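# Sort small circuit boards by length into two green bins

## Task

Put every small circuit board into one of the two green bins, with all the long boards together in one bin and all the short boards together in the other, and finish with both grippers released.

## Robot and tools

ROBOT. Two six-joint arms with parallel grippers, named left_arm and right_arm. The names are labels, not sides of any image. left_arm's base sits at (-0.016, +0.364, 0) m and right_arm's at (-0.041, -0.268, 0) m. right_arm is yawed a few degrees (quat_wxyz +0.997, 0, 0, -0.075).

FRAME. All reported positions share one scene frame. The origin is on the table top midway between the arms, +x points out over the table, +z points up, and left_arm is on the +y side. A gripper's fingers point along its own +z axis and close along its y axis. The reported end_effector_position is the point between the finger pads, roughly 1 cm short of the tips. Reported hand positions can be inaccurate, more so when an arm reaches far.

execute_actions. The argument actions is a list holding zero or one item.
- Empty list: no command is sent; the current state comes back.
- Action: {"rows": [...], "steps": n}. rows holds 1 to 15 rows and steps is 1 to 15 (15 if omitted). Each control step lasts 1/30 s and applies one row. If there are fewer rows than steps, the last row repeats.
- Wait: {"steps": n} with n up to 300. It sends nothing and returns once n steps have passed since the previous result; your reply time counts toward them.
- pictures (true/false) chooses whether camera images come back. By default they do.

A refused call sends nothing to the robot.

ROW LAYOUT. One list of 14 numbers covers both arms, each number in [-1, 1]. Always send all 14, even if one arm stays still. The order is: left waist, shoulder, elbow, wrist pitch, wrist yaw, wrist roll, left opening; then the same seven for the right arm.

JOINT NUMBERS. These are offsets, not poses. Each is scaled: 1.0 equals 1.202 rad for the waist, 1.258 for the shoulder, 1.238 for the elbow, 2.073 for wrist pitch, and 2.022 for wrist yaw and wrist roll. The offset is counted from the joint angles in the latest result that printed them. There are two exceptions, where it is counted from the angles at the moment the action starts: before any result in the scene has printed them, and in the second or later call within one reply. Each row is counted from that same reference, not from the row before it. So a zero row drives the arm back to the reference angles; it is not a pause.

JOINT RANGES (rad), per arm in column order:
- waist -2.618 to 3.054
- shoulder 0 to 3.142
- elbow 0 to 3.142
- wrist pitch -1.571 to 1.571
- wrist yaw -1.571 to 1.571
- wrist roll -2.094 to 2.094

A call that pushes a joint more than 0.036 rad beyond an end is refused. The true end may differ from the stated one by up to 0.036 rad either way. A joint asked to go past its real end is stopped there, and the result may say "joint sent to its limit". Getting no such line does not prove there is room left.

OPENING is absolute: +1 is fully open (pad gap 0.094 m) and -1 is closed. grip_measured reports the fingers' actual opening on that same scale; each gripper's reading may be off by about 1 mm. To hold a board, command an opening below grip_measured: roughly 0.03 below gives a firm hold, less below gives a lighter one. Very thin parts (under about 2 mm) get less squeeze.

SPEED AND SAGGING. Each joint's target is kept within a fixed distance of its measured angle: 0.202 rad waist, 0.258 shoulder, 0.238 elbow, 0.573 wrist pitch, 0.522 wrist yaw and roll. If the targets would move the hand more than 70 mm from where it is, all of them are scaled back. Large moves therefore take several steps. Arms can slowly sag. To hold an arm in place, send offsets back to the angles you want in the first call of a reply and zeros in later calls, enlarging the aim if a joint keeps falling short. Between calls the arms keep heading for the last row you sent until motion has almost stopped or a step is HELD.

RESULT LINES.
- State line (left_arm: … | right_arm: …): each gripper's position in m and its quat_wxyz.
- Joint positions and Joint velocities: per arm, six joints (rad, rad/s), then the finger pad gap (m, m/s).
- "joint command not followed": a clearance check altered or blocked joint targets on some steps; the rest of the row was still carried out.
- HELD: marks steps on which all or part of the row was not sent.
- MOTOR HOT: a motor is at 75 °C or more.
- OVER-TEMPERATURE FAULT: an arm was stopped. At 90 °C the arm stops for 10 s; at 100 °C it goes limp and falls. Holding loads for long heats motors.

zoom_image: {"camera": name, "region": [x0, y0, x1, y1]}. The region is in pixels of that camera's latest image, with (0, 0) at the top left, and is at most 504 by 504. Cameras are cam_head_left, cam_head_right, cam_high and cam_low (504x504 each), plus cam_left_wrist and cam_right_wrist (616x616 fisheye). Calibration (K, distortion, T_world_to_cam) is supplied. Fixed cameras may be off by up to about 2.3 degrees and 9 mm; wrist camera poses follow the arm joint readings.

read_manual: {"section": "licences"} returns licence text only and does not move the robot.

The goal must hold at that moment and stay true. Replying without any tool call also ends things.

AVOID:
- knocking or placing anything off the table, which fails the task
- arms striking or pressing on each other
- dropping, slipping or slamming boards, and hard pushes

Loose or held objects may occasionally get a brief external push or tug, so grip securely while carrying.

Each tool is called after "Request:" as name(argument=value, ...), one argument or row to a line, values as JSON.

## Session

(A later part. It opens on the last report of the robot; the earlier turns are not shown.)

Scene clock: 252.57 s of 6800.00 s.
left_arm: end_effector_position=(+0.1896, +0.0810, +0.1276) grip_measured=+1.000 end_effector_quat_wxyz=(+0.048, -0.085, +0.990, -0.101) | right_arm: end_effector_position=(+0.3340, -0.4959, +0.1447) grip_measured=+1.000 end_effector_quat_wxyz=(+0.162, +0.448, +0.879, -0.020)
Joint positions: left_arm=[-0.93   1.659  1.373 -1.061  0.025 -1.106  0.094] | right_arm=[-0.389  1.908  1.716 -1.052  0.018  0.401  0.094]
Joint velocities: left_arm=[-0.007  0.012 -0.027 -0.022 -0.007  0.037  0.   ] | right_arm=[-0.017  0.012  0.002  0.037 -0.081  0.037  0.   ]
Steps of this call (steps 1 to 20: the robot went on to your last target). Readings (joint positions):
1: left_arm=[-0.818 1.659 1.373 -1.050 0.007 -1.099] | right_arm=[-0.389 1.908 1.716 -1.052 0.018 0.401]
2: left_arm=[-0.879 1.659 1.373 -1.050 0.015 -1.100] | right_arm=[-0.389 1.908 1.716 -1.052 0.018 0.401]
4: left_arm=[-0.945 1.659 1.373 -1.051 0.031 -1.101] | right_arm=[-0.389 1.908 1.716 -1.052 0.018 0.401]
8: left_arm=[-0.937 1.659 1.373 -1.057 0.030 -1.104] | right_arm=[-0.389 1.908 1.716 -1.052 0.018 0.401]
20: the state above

Request:
execute_actions(
  actions=[
    {"rows": [[-0.083,0.656,0.795,-0.185,-0.012,0,1,0,0,0,0,0,0,1]]},
  ],
  pictures=false,
)

Request:
execute_actions(
  actions=[
    {"steps": 40},
  ],
  pictures=false,
)

Scene clock: 255.03 s of 6800.00 s.
left_arm: end_effector_position=(+0.2205, -0.0500, +0.0434) grip_measured=+1.000 end_effector_quat_wxyz=(-0.009, -0.033, +0.999, +0.009) | right_arm: end_effector_position=(+0.3340, -0.4959, +0.1447) grip_measured=+1.000 end_effector_quat_wxyz=(+0.162, +0.448, +0.879, -0.020)
Joint positions: left_arm=[-1.049  2.502  2.323 -1.417  0.007 -1.117  0.094] | right_arm=[-0.389  1.908  1.716 -1.052  0.018  0.401  0.094]
Joint velocities: left_arm=[ 0.071 -0.095  0.266 -0.095  0.037 -0.051  0.   ] | right_arm=[-0.007  0.022  0.007 -0.051 -0.051 -0.022  0.   ]
Steps of this call (steps 1 to 15: the robot went on to your last target; steps 16 to 59: nothing new was sent; steps 60 to 74: all 15 steps of this action). Readings (joint positions):
60: left_arm=[-0.941 1.698 1.424 -1.138 0.017 -1.107] | right_arm=[-0.389 1.908 1.716 -1.052 0.018 0.401]
61: left_arm=[-0.961 1.766 1.514 -1.224 0.010 -1.107] | right_arm=[-0.389 1.908 1.716 -1.052 0.018 0.401]
63: left_arm=[-1.004 1.929 1.697 -1.306 0.010 -1.107] | right_arm=[-0.389 1.908 1.716 -1.052 0.018 0.401]
67: left_arm=[-1.035 2.281 2.060 -1.373 0.010 -1.107] | right_arm=[-0.389 1.908 1.716 -1.052 0.018 0.401]
74: the state above

Scene clock: 256.37 s of 6800.00 s.
left_arm: end_effector_position=(+0.2265, -0.0477, +0.0515) grip_measured=+1.000 end_effector_quat_wxyz=(-0.006, -0.039, +0.999, +0.004) | right_arm: end_effector_position=(+0.3340, -0.4959, +0.1447) grip_measured=+1.000 end_effector_quat_wxyz=(+0.162, +0.448, +0.879, -0.020)
Joint positions: left_arm=[-1.036  2.493  2.339 -1.43   0.007 -1.115  0.094] | right_arm=[-0.389  1.908  1.716 -1.052  0.018  0.401  0.094]
Joint velocities: left_arm=[-0.012  0.012 -0.007  0.007 -0.007 -0.051  0.   ] | right_arm=[ 0.002  0.012  0.012 -0.007 -0.022  0.051  0.   ]
Steps of this call (steps 1 to 30: the robot went on to your last target; steps 31 to 40: nothing new was sent). Readings (joint positions):
1: left_arm=[-1.046 2.499 2.331 -1.418 0.007 -1.116] | right_arm=[-0.389 1.908 1.716 -1.052 0.018 0.401]
2: left_arm=[-1.043 2.496 2.335 -1.419 0.007 -1.116] | right_arm=[-0.389 1.908 1.716 -1.052 0.018 0.401]
4: left_arm=[-1.038 2.493 2.339 -1.422 0.007 -1.116] | right_arm=[-0.389 1.908 1.716 -1.052 0.018 0.401]
8: left_arm=[-1.036 2.493 2.339 -1.427 0.007 -1.116] | right_arm=[-0.389 1.908 1.716 -1.052 0.018 0.401]
40: the state above
All arms were judged still, so your last target was given up. Only a new action makes them travel on or press farther. Fingers that are still opening or closing keep moving.

Request:
execute_actions(
  actions=[
    {"rows": [[0,-0.01,-0.146,0.087,0,0,1,0,0,0,0,0,0,1]]},
  ],
  pictures=false,
)

Request:
execute_actions(
  actions=[
    {"rows": [[0,0,0,0,0,0,-1,0,0,0,0,0,0,1]]},
  ],
  pictures=false,
)

Scene clock: 259.13 s of 6800.00 s.
left_arm: end_effector_position=(+0.2179, -0.0456, +0.0220) grip_measured=+1.000 end_effector_quat_wxyz=(-0.010, -0.038, +0.999, +0.008) | right_arm: end_effector_position=(+0.3340, -0.4959, +0.1447) grip_measured=+1.000 end_effector_quat_wxyz=(+0.162, +0.448, +0.879, -0.020)
Joint positions: left_arm=[-1.048  2.468  2.176 -1.303  0.01  -1.126  0.094] | right_arm=[-0.389  1.908  1.716 -1.052  0.018  0.401  0.094]
Joint velocities: left_arm=[-0.022 -0.017 -0.007 -0.037  0.037 -0.037  0.   ] | right_arm=[-0.007  0.012 -0.007 -0.037 -0.037  0.007  0.   ]
Steps of this call (steps 1 to 68: nothing new was sent; steps 69 to 83: all 15 steps of this action). Readings (joint positions):
69: left_arm=[-1.036 2.482 2.303 -1.397 0.007 -1.115] | right_arm=[-0.389 1.908 1.716 -1.052 0.018 0.401]
70: left_arm=[-1.036 2.468 2.255 -1.362 0.007 -1.115] | right_arm=[-0.389 1.908 1.716 -1.052 0.018 0.401]
72: left_arm=[-1.040 2.466 2.202 -1.335 0.004 -1.116] | right_arm=[-0.389 1.908 1.716 -1.052 0.018 0.401]
76: left_arm=[-1.048 2.468 2.176 -1.307 0.007 -1.120] | right_arm=[-0.389 1.908 1.716 -1.052 0.018 0.401]
83: the state above

Scene clock: 259.63 s of 6800.00 s.
left_arm: end_effector_position=(+0.2175, -0.0461, +0.0235) grip_measured=-0.983 end_effector_quat_wxyz=(-0.010, -0.038, +0.999, +0.007) | right_arm: end_effector_position=(+0.3340, -0.4959, +0.1447) grip_measured=+1.000 end_effector_quat_wxyz=(+0.162, +0.448, +0.879, -0.020)
Joint positions: left_arm=[-1.049  2.464  2.176 -1.303  0.011 -1.127  0.001] | right_arm=[-0.389  1.908  1.716 -1.052  0.018  0.401  0.094]
Joint velocities: left_arm=[ 0.002 -0.007 -0.007 -0.022  0.007 -0.022  0.   ] | right_arm=[ 0.002 -0.012 -0.002  0.022 -0.022 -0.066  0.   ]
Steps of this call (steps 1 to 15: all 15 steps of this action). Readings (joint positions):
1: left_arm=[-1.049 2.468 2.176 -1.304 0.010 -1.127] | right_arm=[-0.389 1.908 1.716 -1.052 0.018 0.401]
2: left_arm=[-1.049 2.468 2.176 -1.304 0.010 -1.127] | right_arm=[-0.389 1.908 1.716 -1.052 0.018 0.401]
4: left_arm=[-1.049 2.468 2.176 -1.304 0.010 -1.127] | right_arm=[-0.389 1.908 1.716 -1.052 0.018 0.401]
8: left_arm=[-1.049 2.467 2.176 -1.304 0.010 -1.127] | right_arm=[-0.389 1.908 1.716 -1.052 0.018 0.401]
15: the state above

Request:
execute_actions(
  actions=[
    {"rows": [[0,-0.03,0,0,0,0,1,0,0,0,0,0,0,1]]},
  ],
  pictures=false,
)

Request:
execute_actions(
  actions=[
    {"rows": [[-0.018,-0.015,-0.119,0.054,0,0,1,0,0,0,0,0,0,1]]},
  ],
  pictures=false,
)

Request:
execute_actions(
  actions=[
    {"rows": [[0,0,0,0,0,0,-1,0,0,0,0,0,0,1]]},
  ],
  pictures=false,
)

Scene clock: 266.77 s of 6800.00 s.
left_arm: end_effector_position=(+0.2186, -0.0480, +0.0349) grip_measured=+1.000 end_effector_quat_wxyz=(-0.004, -0.038, +0.999, -0.004) | right_arm: end_effector_position=(+0.3340, -0.4959, +0.1447) grip_measured=+1.000 end_effector_quat_wxyz=(+0.162, +0.448, +0.879, -0.020)
Joint positions: left_arm=[-1.049  2.439  2.176 -1.303  0.011 -1.127  0.094] | right_arm=[-0.389  1.908  1.716 -1.052  0.018  0.401  0.094]
Joint velocities: left_arm=[-0.007 -0.012  0.012 -0.037 -0.081  0.022  0.   ] | right_arm=[-0.002 -0.002 -0.007 -0.007  0.051 -0.037  0.   ]
Steps of this call (steps 1 to 15: the robot went on to your last target; steps 16 to 90: nothing new was sent; then 3.63 s passed at rest; steps 91 to 105: all 15 steps of this action). Readings (joint positions):
91: left_arm=[-1.049 2.462 2.176 -1.303 0.011 -1.127] | right_arm=[-0.389 1.908 1.716 -1.052 0.018 0.401]
92: left_arm=[-1.049 2.460 2.176 -1.303 0.011 -1.127] | right_arm=[-0.389 1.908 1.716 -1.052 0.018 0.401]
94: left_arm=[-1.049 2.453 2.176 -1.303 0.011 -1.127] | right_arm=[-0.389 1.908 1.716 -1.052 0.018 0.401]
98: left_arm=[-1.049 2.440 2.176 -1.303 0.011 -1.127] | right_arm=[-0.389 1.908 1.716 -1.052 0.018 0.401]
105: the state above

Scene clock: 267.27 s of 6800.00 s.
left_arm: end_effector_position=(+0.2103, -0.0452, +0.0161) grip_measured=+1.000 end_effector_quat_wxyz=(-0.003, -0.033, +0.999, -0.006) | right_arm: end_effector_position=(+0.3340, -0.4959, +0.1447) grip_measured=+1.000 end_effector_quat_wxyz=(+0.162, +0.448, +0.879, -0.020)
Joint positions: left_arm=[-1.062  2.408  2.045 -1.201  0.01  -1.129  0.094] | right_arm=[-0.389  1.908  1.716 -1.052  0.018  0.401  0.094]
Joint velocities: left_arm=[-0.002  0.012  0.007  0.066  0.007  0.022  0.   ] | right_arm=[-0.012 -0.017 -0.002  0.007 -0.022  0.007  0.   ]
Steps of this call (steps 1 to 15: all 15 steps of this action). Readings (joint positions):
1: left_arm=[-1.050 2.431 2.148 -1.278 0.011 -1.127] | right_arm=[-0.389 1.908 1.716 -1.052 0.018 0.401]
2: left_arm=[-1.051 2.420 2.110 -1.255 0.011 -1.127] | right_arm=[-0.389 1.908 1.716 -1.052 0.018 0.401]
4: left_arm=[-1.056 2.417 2.064 -1.238 0.011 -1.128] | right_arm=[-0.389 1.908 1.716 -1.052 0.018 0.401]
8: left_arm=[-1.059 2.408 2.055 -1.212 0.010 -1.129] | right_arm=[-0.389 1.908 1.716 -1.052 0.018 0.401]
15: the state above

Scene clock: 267.77 s of 6800.00 s.
left_arm: end_effector_position=(+0.2099, -0.0447, +0.0177) grip_measured=-0.968 end_effector_quat_wxyz=(-0.003, -0.032, +0.999, -0.005) | right_arm: end_effector_position=(+0.3340, -0.4959, +0.1447) grip_measured=+1.000 end_effector_quat_wxyz=(+0.162, +0.448, +0.879, -0.020)
Joint positions: left_arm=[-1.062  2.404  2.045 -1.205  0.011 -1.128  0.001] | right_arm=[-0.389  1.908  1.716 -1.052  0.018  0.401  0.094]
Joint velocities: left_arm=[-0.017  0.002 -0.012 -0.051  0.022 -0.051 -0.001] | right_arm=[ 0.012  0.007 -0.012  0.007 -0.051 -0.007  0.   ]
Steps of this call (steps 1 to 15: all 15 steps of this action). Readings (joint positions):
1: left_arm=[-1.062 2.408 2.045 -1.200 0.010 -1.129] | right_arm=[-0.389 1.908 1.716 -1.052 0.018 0.401]
2: left_arm=[-1.062 2.408 2.045 -1.200 0.010 -1.129] | right_arm=[-0.389 1.908 1.716 -1.052 0.018 0.401]
4: left_arm=[-1.062 2.408 2.045 -1.200 0.010 -1.129] | right_arm=[-0.389 1.908 1.716 -1.052 0.018 0.401]
8: left_arm=[-1.062 2.404 2.045 -1.206 0.011 -1.128] | right_arm=[-0.389 1.908 1.716 -1.052 0.018 0.401]
15: the state above

Weak grip perhaps; lift gently and check.

Request:
execute_actions(
  actions=[
    {"rows": [[0,-0.15,0,0,0,0,-1,0,0,0,0,0,0,1]]},
  ],
  pictures=false,
)

Request:
execute_actions(
  actions=[
    {"rows": [[0,-0.25,-0.25,0,0,0,-1,0,0,0,0,0,0,1]]},
  ],
)

Scene clock: 270.93 s of 6800.00 s.
left_arm: end_effector_position=(+0.2160, -0.0560, +0.1094) grip_measured=-0.968 end_effector_quat_wxyz=(+0.044, -0.032, +0.994, -0.098) | right_arm: end_effector_position=(+0.3340, -0.4959, +0.1447) grip_measured=+1.000 end_effector_quat_wxyz=(+0.162, +0.448, +0.879, -0.020)
Joint positions: left_arm=[-1.062  2.204  2.046 -1.199  0.012 -1.128  0.001] | right_arm=[-0.389  1.908  1.716 -1.052  0.018  0.401  0.094]
Joint velocities: left_arm=[-0.002  0.085 -0.007 -0.037  0.022 -0.022 -0.   ] | right_arm=[-0.002 -0.012 -0.002  0.007  0.022  0.051  0.   ]
Steps of this call (steps 1 to 15: the robot went on to your last target; steps 16 to 80: nothing new was sent; steps 81 to 95: all 15 steps of this action). Readings (joint positions):
81: left_arm=[-1.062 2.390 2.040 -1.202 0.011 -1.128] | right_arm=[-0.389 1.908 1.716 -1.052 0.018 0.401]
82: left_arm=[-1.062 2.370 2.031 -1.203 0.012 -1.128] | right_arm=[-0.389 1.908 1.716 -1.052 0.018 0.401]
84: left_arm=[-1.062 2.309 2.028 -1.206 0.012 -1.128] | right_arm=[-0.389 1.908 1.716 -1.052 0.018 0.401]
88: left_arm=[-1.062 2.203 2.041 -1.202 0.012 -1.128] | right_arm=[-0.389 1.908 1.716 -1.052 0.018 0.401]
95: the state above

Scene clock: 271.43 s of 6800.00 s.
left_arm: end_effector_position=(+0.1813, +0.0059, +0.1562) grip_measured=-0.968 end_effector_quat_wxyz=(+0.048, -0.031, +0.992, -0.108) | right_arm: end_effector_position=(+0.3340, -0.4959, +0.1447) grip_measured=+1.000 end_effector_quat_wxyz=(+0.162, +0.448, +0.879, -0.020)
Joint positions: left_arm=[-1.062  1.88   1.749 -1.203  0.013 -1.128  0.001] | right_arm=[-0.389  1.908  1.716 -1.052  0.018  0.401  0.094]
Joint velocities: left_arm=[-0.002  0.002 -0.002 -0.066  0.051 -0.007  0.   ] | right_arm=[-0.002 -0.022 -0.007 -0.066  0.051 -0.007  0.   ]
Steps of this call (steps 1 to 15: all 15 steps of this action). Readings (joint positions):
1: left_arm=[-1.062 2.169 1.988 -1.161 0.012 -1.128] | right_arm=[-0.389 1.908 1.716 -1.052 0.018 0.401]
2: left_arm=[-1.062 2.109 1.895 -1.146 0.013 -1.128] | right_arm=[-0.389 1.908 1.716 -1.052 0.018 0.401]
4: left_arm=[-1.062 1.991 1.771 -1.188 0.013 -1.128] | right_arm=[-0.389 1.908 1.716 -1.052 0.018 0.401]
8: left_arm=[-1.062 1.878 1.749 -1.208 0.013 -1.128] | right_arm=[-0.389 1.908 1.716 -1.052 0.018 0.401]
15: the state above
camera_calibration (this result's frames):
cam_left_wrist: T_world_to_cam=[[0.198138, -0.951823, 0.23404, -0.0681839], [-0.913653, -0.0928848, 0.395741, 0.13301], [-0.354936, -0.292242, -0.88804, 0.317092], [0, 0, 0, 1]] pos_world=[0.247582, 0.0401233, 0.244911]
cam_right_wrist: T_world_to_cam=[[-0.782796, -0.60137, -0.159951, -0.00674217], [-0.601304, 0.797169, -0.0543632, 0.648632], [0.1602, 0.0536238, -0.985627, 0.226394], [0, 0, 0, 1]] pos_world=[0.348479, -0.533264, 0.257323]

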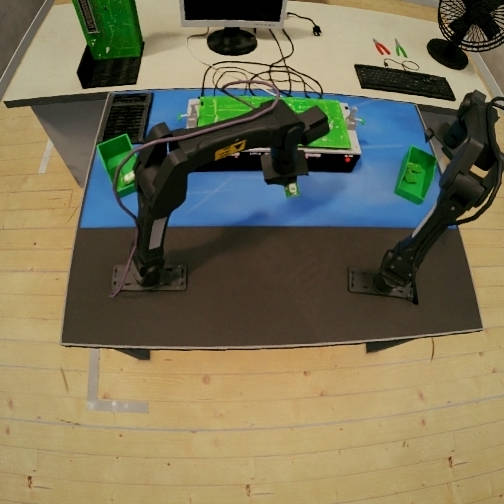

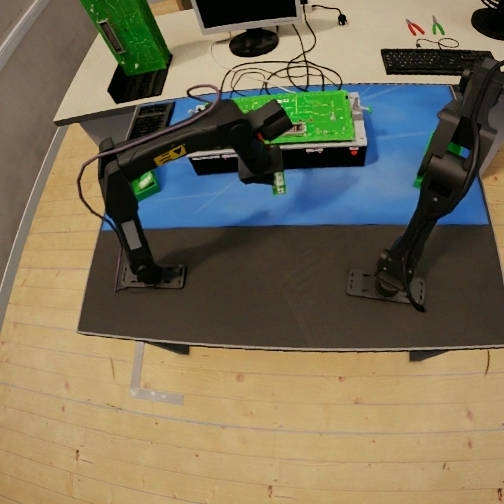

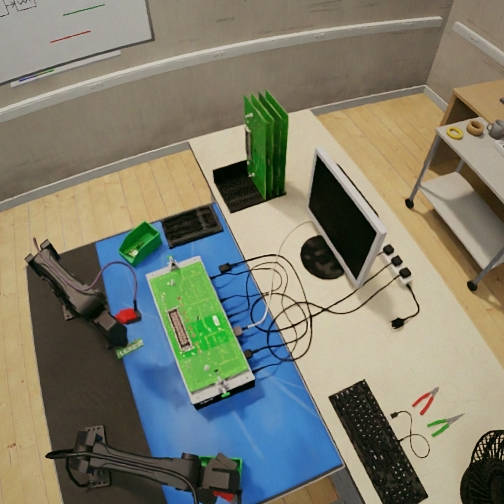

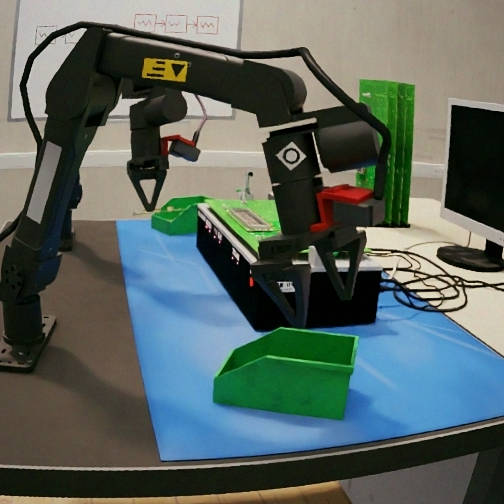

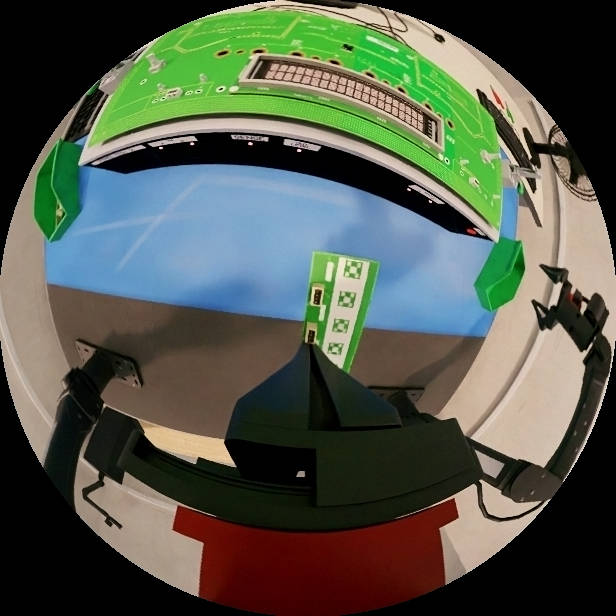

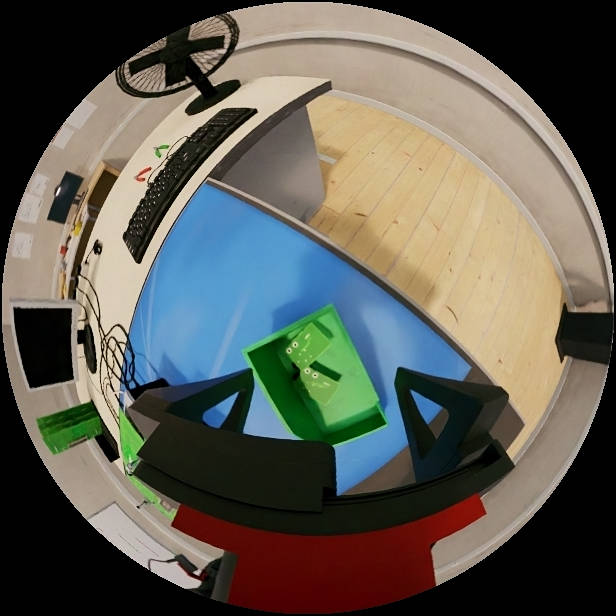

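Request:
execute_actions(
  actions=[
    {"rows": [[0,-0.175,-0.3,0.05,0,0,-1,0,0,0,0,0,0,1]]},
  ],
  pictures=false,
)

Request:
execute_actions(
  actions=[
    {"rows": [[0.28,0,0,0,0,0,-1,0,0,0,0,0,0,1]]},
  ],
  pictures=false,
)

Request:
execute_actions(
  actions=[
    {"rows": [[0.28,0,0,0,0,0,-1,0,0,0,0,0,0,1]]},
  ],
  pictures=false,
)

Request:
execute_actions(
  actions=[
    {"rows": [[0.28,0,0,0,0,0,-1,0,0,0,0,0,0,1]]},
  ],
  pictures=false,
)

Request:
execute_actions(
  actions=[
    {"rows": [[0.28,0,0,0,0,0,-1,0,0,0,0,0,0,1]]},
  ],
  pictures=false,
)

Request:
execute_actions(
  actions=[
    {"rows": [[0,0,0,0,0,0,1,0,0,0,0,0,0,1]]},
  ],
)

Scene clock: 278.00 s of 6800.00 s.
left_arm: end_effector_position=(+0.1486, +0.0648, +0.1290) grip_measured=-0.968 end_effector_quat_wxyz=(+0.037, -0.032, +0.995, -0.086) | right_arm: end_effector_position=(+0.3340, -0.4959, +0.1447) grip_measured=+1.000 end_effector_quat_wxyz=(+0.162, +0.448, +0.879, -0.020)
Joint positions: left_arm=[-1.062  1.66   1.387 -1.11   0.013 -1.128  0.001] | right_arm=[-0.389  1.908  1.716 -1.052  0.018  0.401  0.094]
Joint velocities: left_arm=[ 0.007 -0.012 -0.007  0.066  0.007 -0.081 -0.001] | right_arm=[ 0.007  0.002 -0.002  0.022  0.081 -0.066  0.   ]
Steps of this call (steps 1 to 15: the robot went on to your last target; steps 16 to 90: nothing new was sent; then 3.07 s passed at rest; steps 91 to 105: all 15 steps of this action). Readings (joint positions):
91: left_arm=[-1.062 1.847 1.697 -1.155 0.013 -1.128] | right_arm=[-0.389 1.908 1.716 -1.052 0.018 0.401]
92: left_arm=[-1.062 1.793 1.612 -1.117 0.013 -1.128] | right_arm=[-0.389 1.908 1.716 -1.052 0.018 0.401]
94: left_arm=[-1.062 1.694 1.465 -1.120 0.013 -1.128] | right_arm=[-0.389 1.908 1.716 -1.052 0.018 0.401]
98: left_arm=[-1.062 1.660 1.389 -1.133 0.013 -1.128] | right_arm=[-0.389 1.908 1.716 -1.052 0.018 0.401]
105: the state above

Scene clock: 278.50 s of 6800.00 s.
left_arm: end_effector_position=(+0.2422, +0.1359, +0.1296) grip_measured=-0.968 end_effector_quat_wxyz=(+0.055, -0.201, +0.974, -0.083) | right_arm: end_effector_position=(+0.3340, -0.4959, +0.1447) grip_measured=+1.000 end_effector_quat_wxyz=(+0.162, +0.448, +0.879, -0.020)
Joint positions: left_arm=[-0.718  1.66   1.387 -1.097  0.012 -1.128  0.001] | right_arm=[-0.389  1.908  1.716 -1.052  0.018  0.401  0.094]
Joint velocities: left_arm=[-0.022  0.007 -0.007 -0.022 -0.066  0.007 -0.002] | right_arm=[ 0.007 -0.007 -0.002 -0.007  0.066 -0.051  0.   ]
Steps of this call (steps 1 to 15: all 15 steps of this action). Readings (joint positions):
1: left_arm=[-1.039 1.660 1.387 -1.109 0.028 -1.128] | right_arm=[-0.389 1.908 1.716 -1.052 0.018 0.401]
2: left_arm=[-0.992 1.660 1.387 -1.108 0.039 -1.128] | right_arm=[-0.389 1.908 1.716 -1.052 0.018 0.401]
4: left_arm=[-0.856 1.660 1.387 -1.101 0.038 -1.128] | right_arm=[-0.389 1.908 1.716 -1.052 0.018 0.401]
8: left_arm=[-0.699 1.660 1.387 -1.097 0.005 -1.128] | right_arm=[-0.389 1.908 1.716 -1.052 0.018 0.401]
15: the state above

Scene clock: 279.00 s of 6800.00 s.
left_arm: end_effector_position=(+0.3071, +0.2362, +0.1302) grip_measured=-0.968 end_effector_quat_wxyz=(+0.073, -0.366, +0.925, -0.076) | right_arm: end_effector_position=(+0.3340, -0.4959, +0.1447) grip_measured=+1.000 end_effector_quat_wxyz=(+0.162, +0.448, +0.879, -0.020)
Joint positions: left_arm=[-0.372  1.66   1.387 -1.085  0.012 -1.128  0.001] | right_arm=[-0.389  1.908  1.716 -1.052  0.018  0.401  0.094]
Joint velocities: left_arm=[-0.002  0.002 -0.002 -0.037  0.022 -0.051  0.001] | right_arm=[-0.002 -0.007  0.007 -0.095  0.007 -0.022  0.   ]
Steps of this call (steps 1 to 15: all 15 steps of this action). Readings (joint positions):
1: left_arm=[-0.696 1.660 1.387 -1.097 0.027 -1.128] | right_arm=[-0.389 1.908 1.716 -1.052 0.018 0.401]
2: left_arm=[-0.649 1.660 1.387 -1.096 0.038 -1.128] | right_arm=[-0.389 1.908 1.716 -1.052 0.018 0.401]
4: left_arm=[-0.513 1.660 1.387 -1.090 0.037 -1.128] | right_arm=[-0.389 1.908 1.716 -1.052 0.018 0.401]
8: left_arm=[-0.358 1.660 1.387 -1.085 0.012 -1.128] | right_arm=[-0.389 1.908 1.716 -1.052 0.018 0.401]
15: the state above

Scene clock: 279.50 s of 6800.00 s.
left_arm: end_effector_position=(+0.3341, +0.3524, +0.1308) grip_measured=-0.968 end_effector_quat_wxyz=(+0.090, -0.518, +0.848, -0.066) | right_arm: end_effector_position=(+0.3340, -0.4959, +0.1447) grip_measured=+1.000 end_effector_quat_wxyz=(+0.162, +0.448, +0.879, -0.020)
Joint positions: left_arm=[-0.029  1.66   1.387 -1.074  0.012 -1.128  0.001] | right_arm=[-0.389  1.908  1.716 -1.052  0.018  0.401  0.094]
Joint velocities: left_arm=[-0.007 -0.002 -0.007 -0.066  0.037  0.007 -0.   ] | right_arm=[-0.002 -0.002 -0.002  0.022  0.037 -0.022  0.   ]
Steps of this call (steps 1 to 15: all 15 steps of this action). Readings (joint positions):
1: left_arm=[-0.349 1.660 1.387 -1.085 0.026 -1.128] | right_arm=[-0.389 1.908 1.716 -1.052 0.018 0.401]
2: left_arm=[-0.304 1.660 1.387 -1.085 0.040 -1.128] | right_arm=[-0.389 1.908 1.716 -1.052 0.018 0.401]
4: left_arm=[-0.169 1.660 1.387 -1.079 0.040 -1.128] | right_arm=[-0.389 1.908 1.716 -1.052 0.018 0.401]
8: left_arm=[-0.010 1.660 1.387 -1.074 0.006 -1.128] | right_arm=[-0.389 1.908 1.716 -1.052 0.018 0.401]
15: the state above

Scene clock: 280.00 s of 6800.00 s.
left_arm: end_effector_position=(+0.3205, +0.4720, +0.1315) grip_measured=-0.968 end_effector_quat_wxyz=(+0.106, -0.655, +0.747, -0.051) | right_arm: end_effector_position=(+0.3340, -0.4959, +0.1447) grip_measured=+1.000 end_effector_quat_wxyz=(+0.162, +0.448, +0.879, -0.020)
Joint positions: left_arm=[ 0.314  1.66   1.387 -1.061  0.01  -1.128  0.001] | right_arm=[-0.389  1.908  1.716 -1.052  0.018  0.401  0.094]
Joint velocities: left_arm=[-0.012  0.012 -0.002  0.051 -0.051 -0.022 -0.   ] | right_arm=[-0.012 -0.002  0.007 -0.007 -0.037 -0.022  0.   ]
Steps of this call (steps 1 to 15: all 15 steps of this action). Readings (joint positions):
1: left_arm=[-0.007 1.660 1.387 -1.074 0.026 -1.128] | right_arm=[-0.389 1.908 1.716 -1.052 0.018 0.401]
2: left_arm=[0.040 1.660 1.387 -1.073 0.037 -1.128] | right_arm=[-0.389 1.908 1.716 -1.052 0.018 0.401]
4: left_arm=[0.176 1.660 1.387 -1.066 0.036 -1.128] | right_arm=[-0.389 1.908 1.716 -1.052 0.018 0.401]
8: left_arm=[0.334 1.660 1.387 -1.061 0.004 -1.128] | right_arm=[-0.389 1.908 1.716 -1.052 0.018 0.401]
15: the state above

Scene clock: 280.50 s of 6800.00 s.
left_arm: end_effector_position=(+0.3205, +0.4720, +0.1315) grip_measured=+1.000 end_effector_quat_wxyz=(+0.106, -0.655, +0.747, -0.051) | right_arm: end_effector_position=(+0.3340, -0.4959, +0.1447) grip_measured=+1.000 end_effector_quat_wxyz=(+0.162, +0.448, +0.879, -0.020)
Joint positions: left_arm=[ 0.314  1.66   1.387 -1.061  0.01  -1.128  0.094] | right_arm=[-0.389  1.908  1.716 -1.052  0.018  0.401  0.094]
Joint velocities: left_arm=[ 0.017  0.002  0.007 -0.095 -0.11   0.037  0.   ] | right_arm=[-0.012  0.012  0.007 -0.022 -0.007  0.037  0.   ]
Steps of this call (steps 1 to 15: all 15 steps of this action). Readings (joint positions):
1: left_arm=[0.314 1.660 1.387 -1.061 0.010 -1.128] | right_arm=[-0.389 1.908 1.716 -1.052 0.018 0.401]
2: left_arm=[0.314 1.660 1.387 -1.061 0.010 -1.128] | right_arm=[-0.389 1.908 1.716 -1.052 0.018 0.401]
4: left_arm=[0.314 1.660 1.387 -1.061 0.010 -1.128] | right_arm=[-0.389 1.908 1.716 -1.052 0.018 0.401]
8: left_arm=[0.314 1.660 1.387 -1.061 0.010 -1.128] | right_arm=[-0.389 1.908 1.716 -1.052 0.018 0.401]
15: the state above
camera_calibration (this result's frames):
cam_left_wrist: T_world_to_cam=[[0.972612, 0.00987516, 0.232226, -0.348288], [-0.0847726, -0.915208, 0.393963, 0.435971], [0.216426, -0.40286, -0.889305, 0.350072], [0, 0, 0, 1]] pos_world=[0.299942, 0.543474, 0.220446]
cam_right_wrist: T_world_to_cam=[[-0.782796, -0.60137, -0.159951, -0.00674217], [-0.601304, 0.797169, -0.0543632, 0.648632], [0.1602, 0.0536238, -0.985627, 0.226394], [0, 0, 0, 1]] pos_world=[0.348479, -0.533264, 0.257323]

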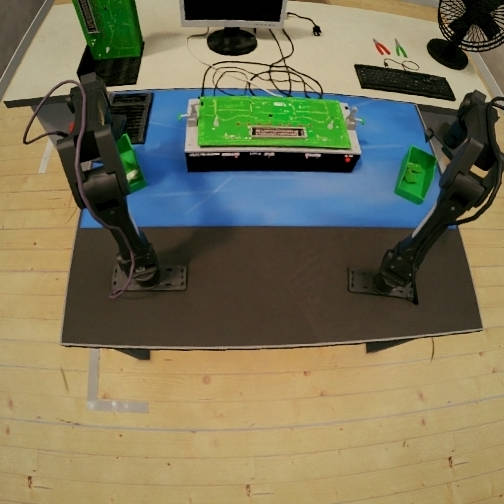

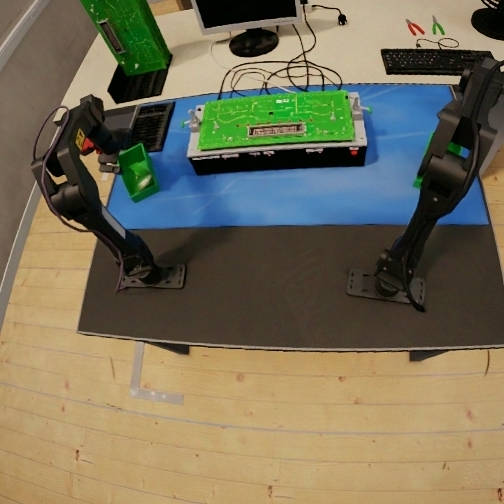

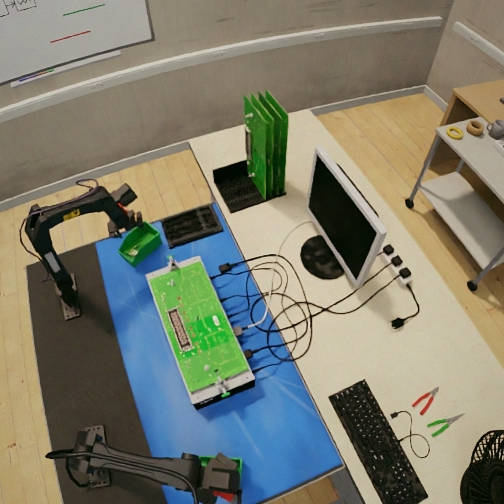

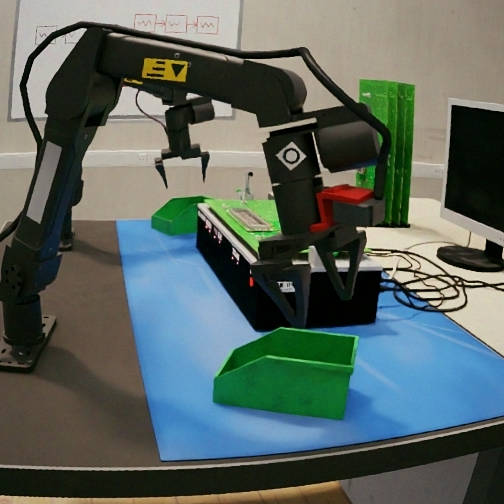

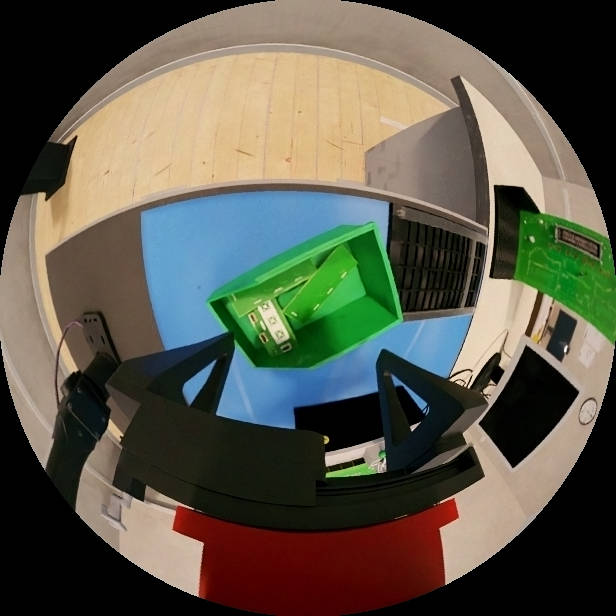

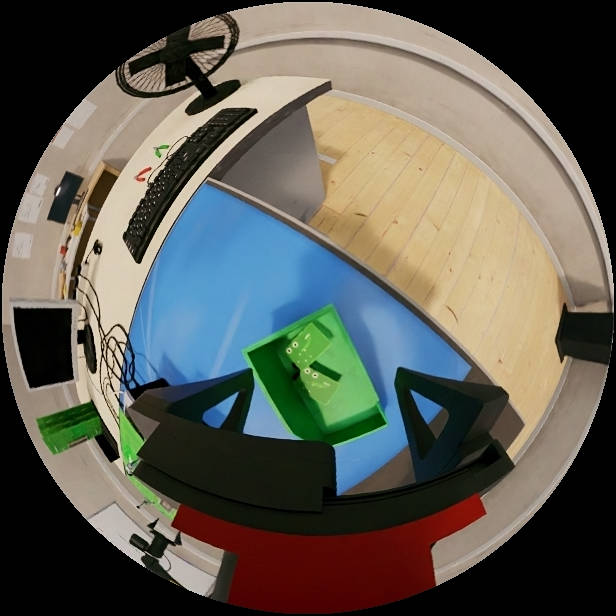

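Request:
finished_scene(
  scene=1,
)

The scene is finished: the task was done.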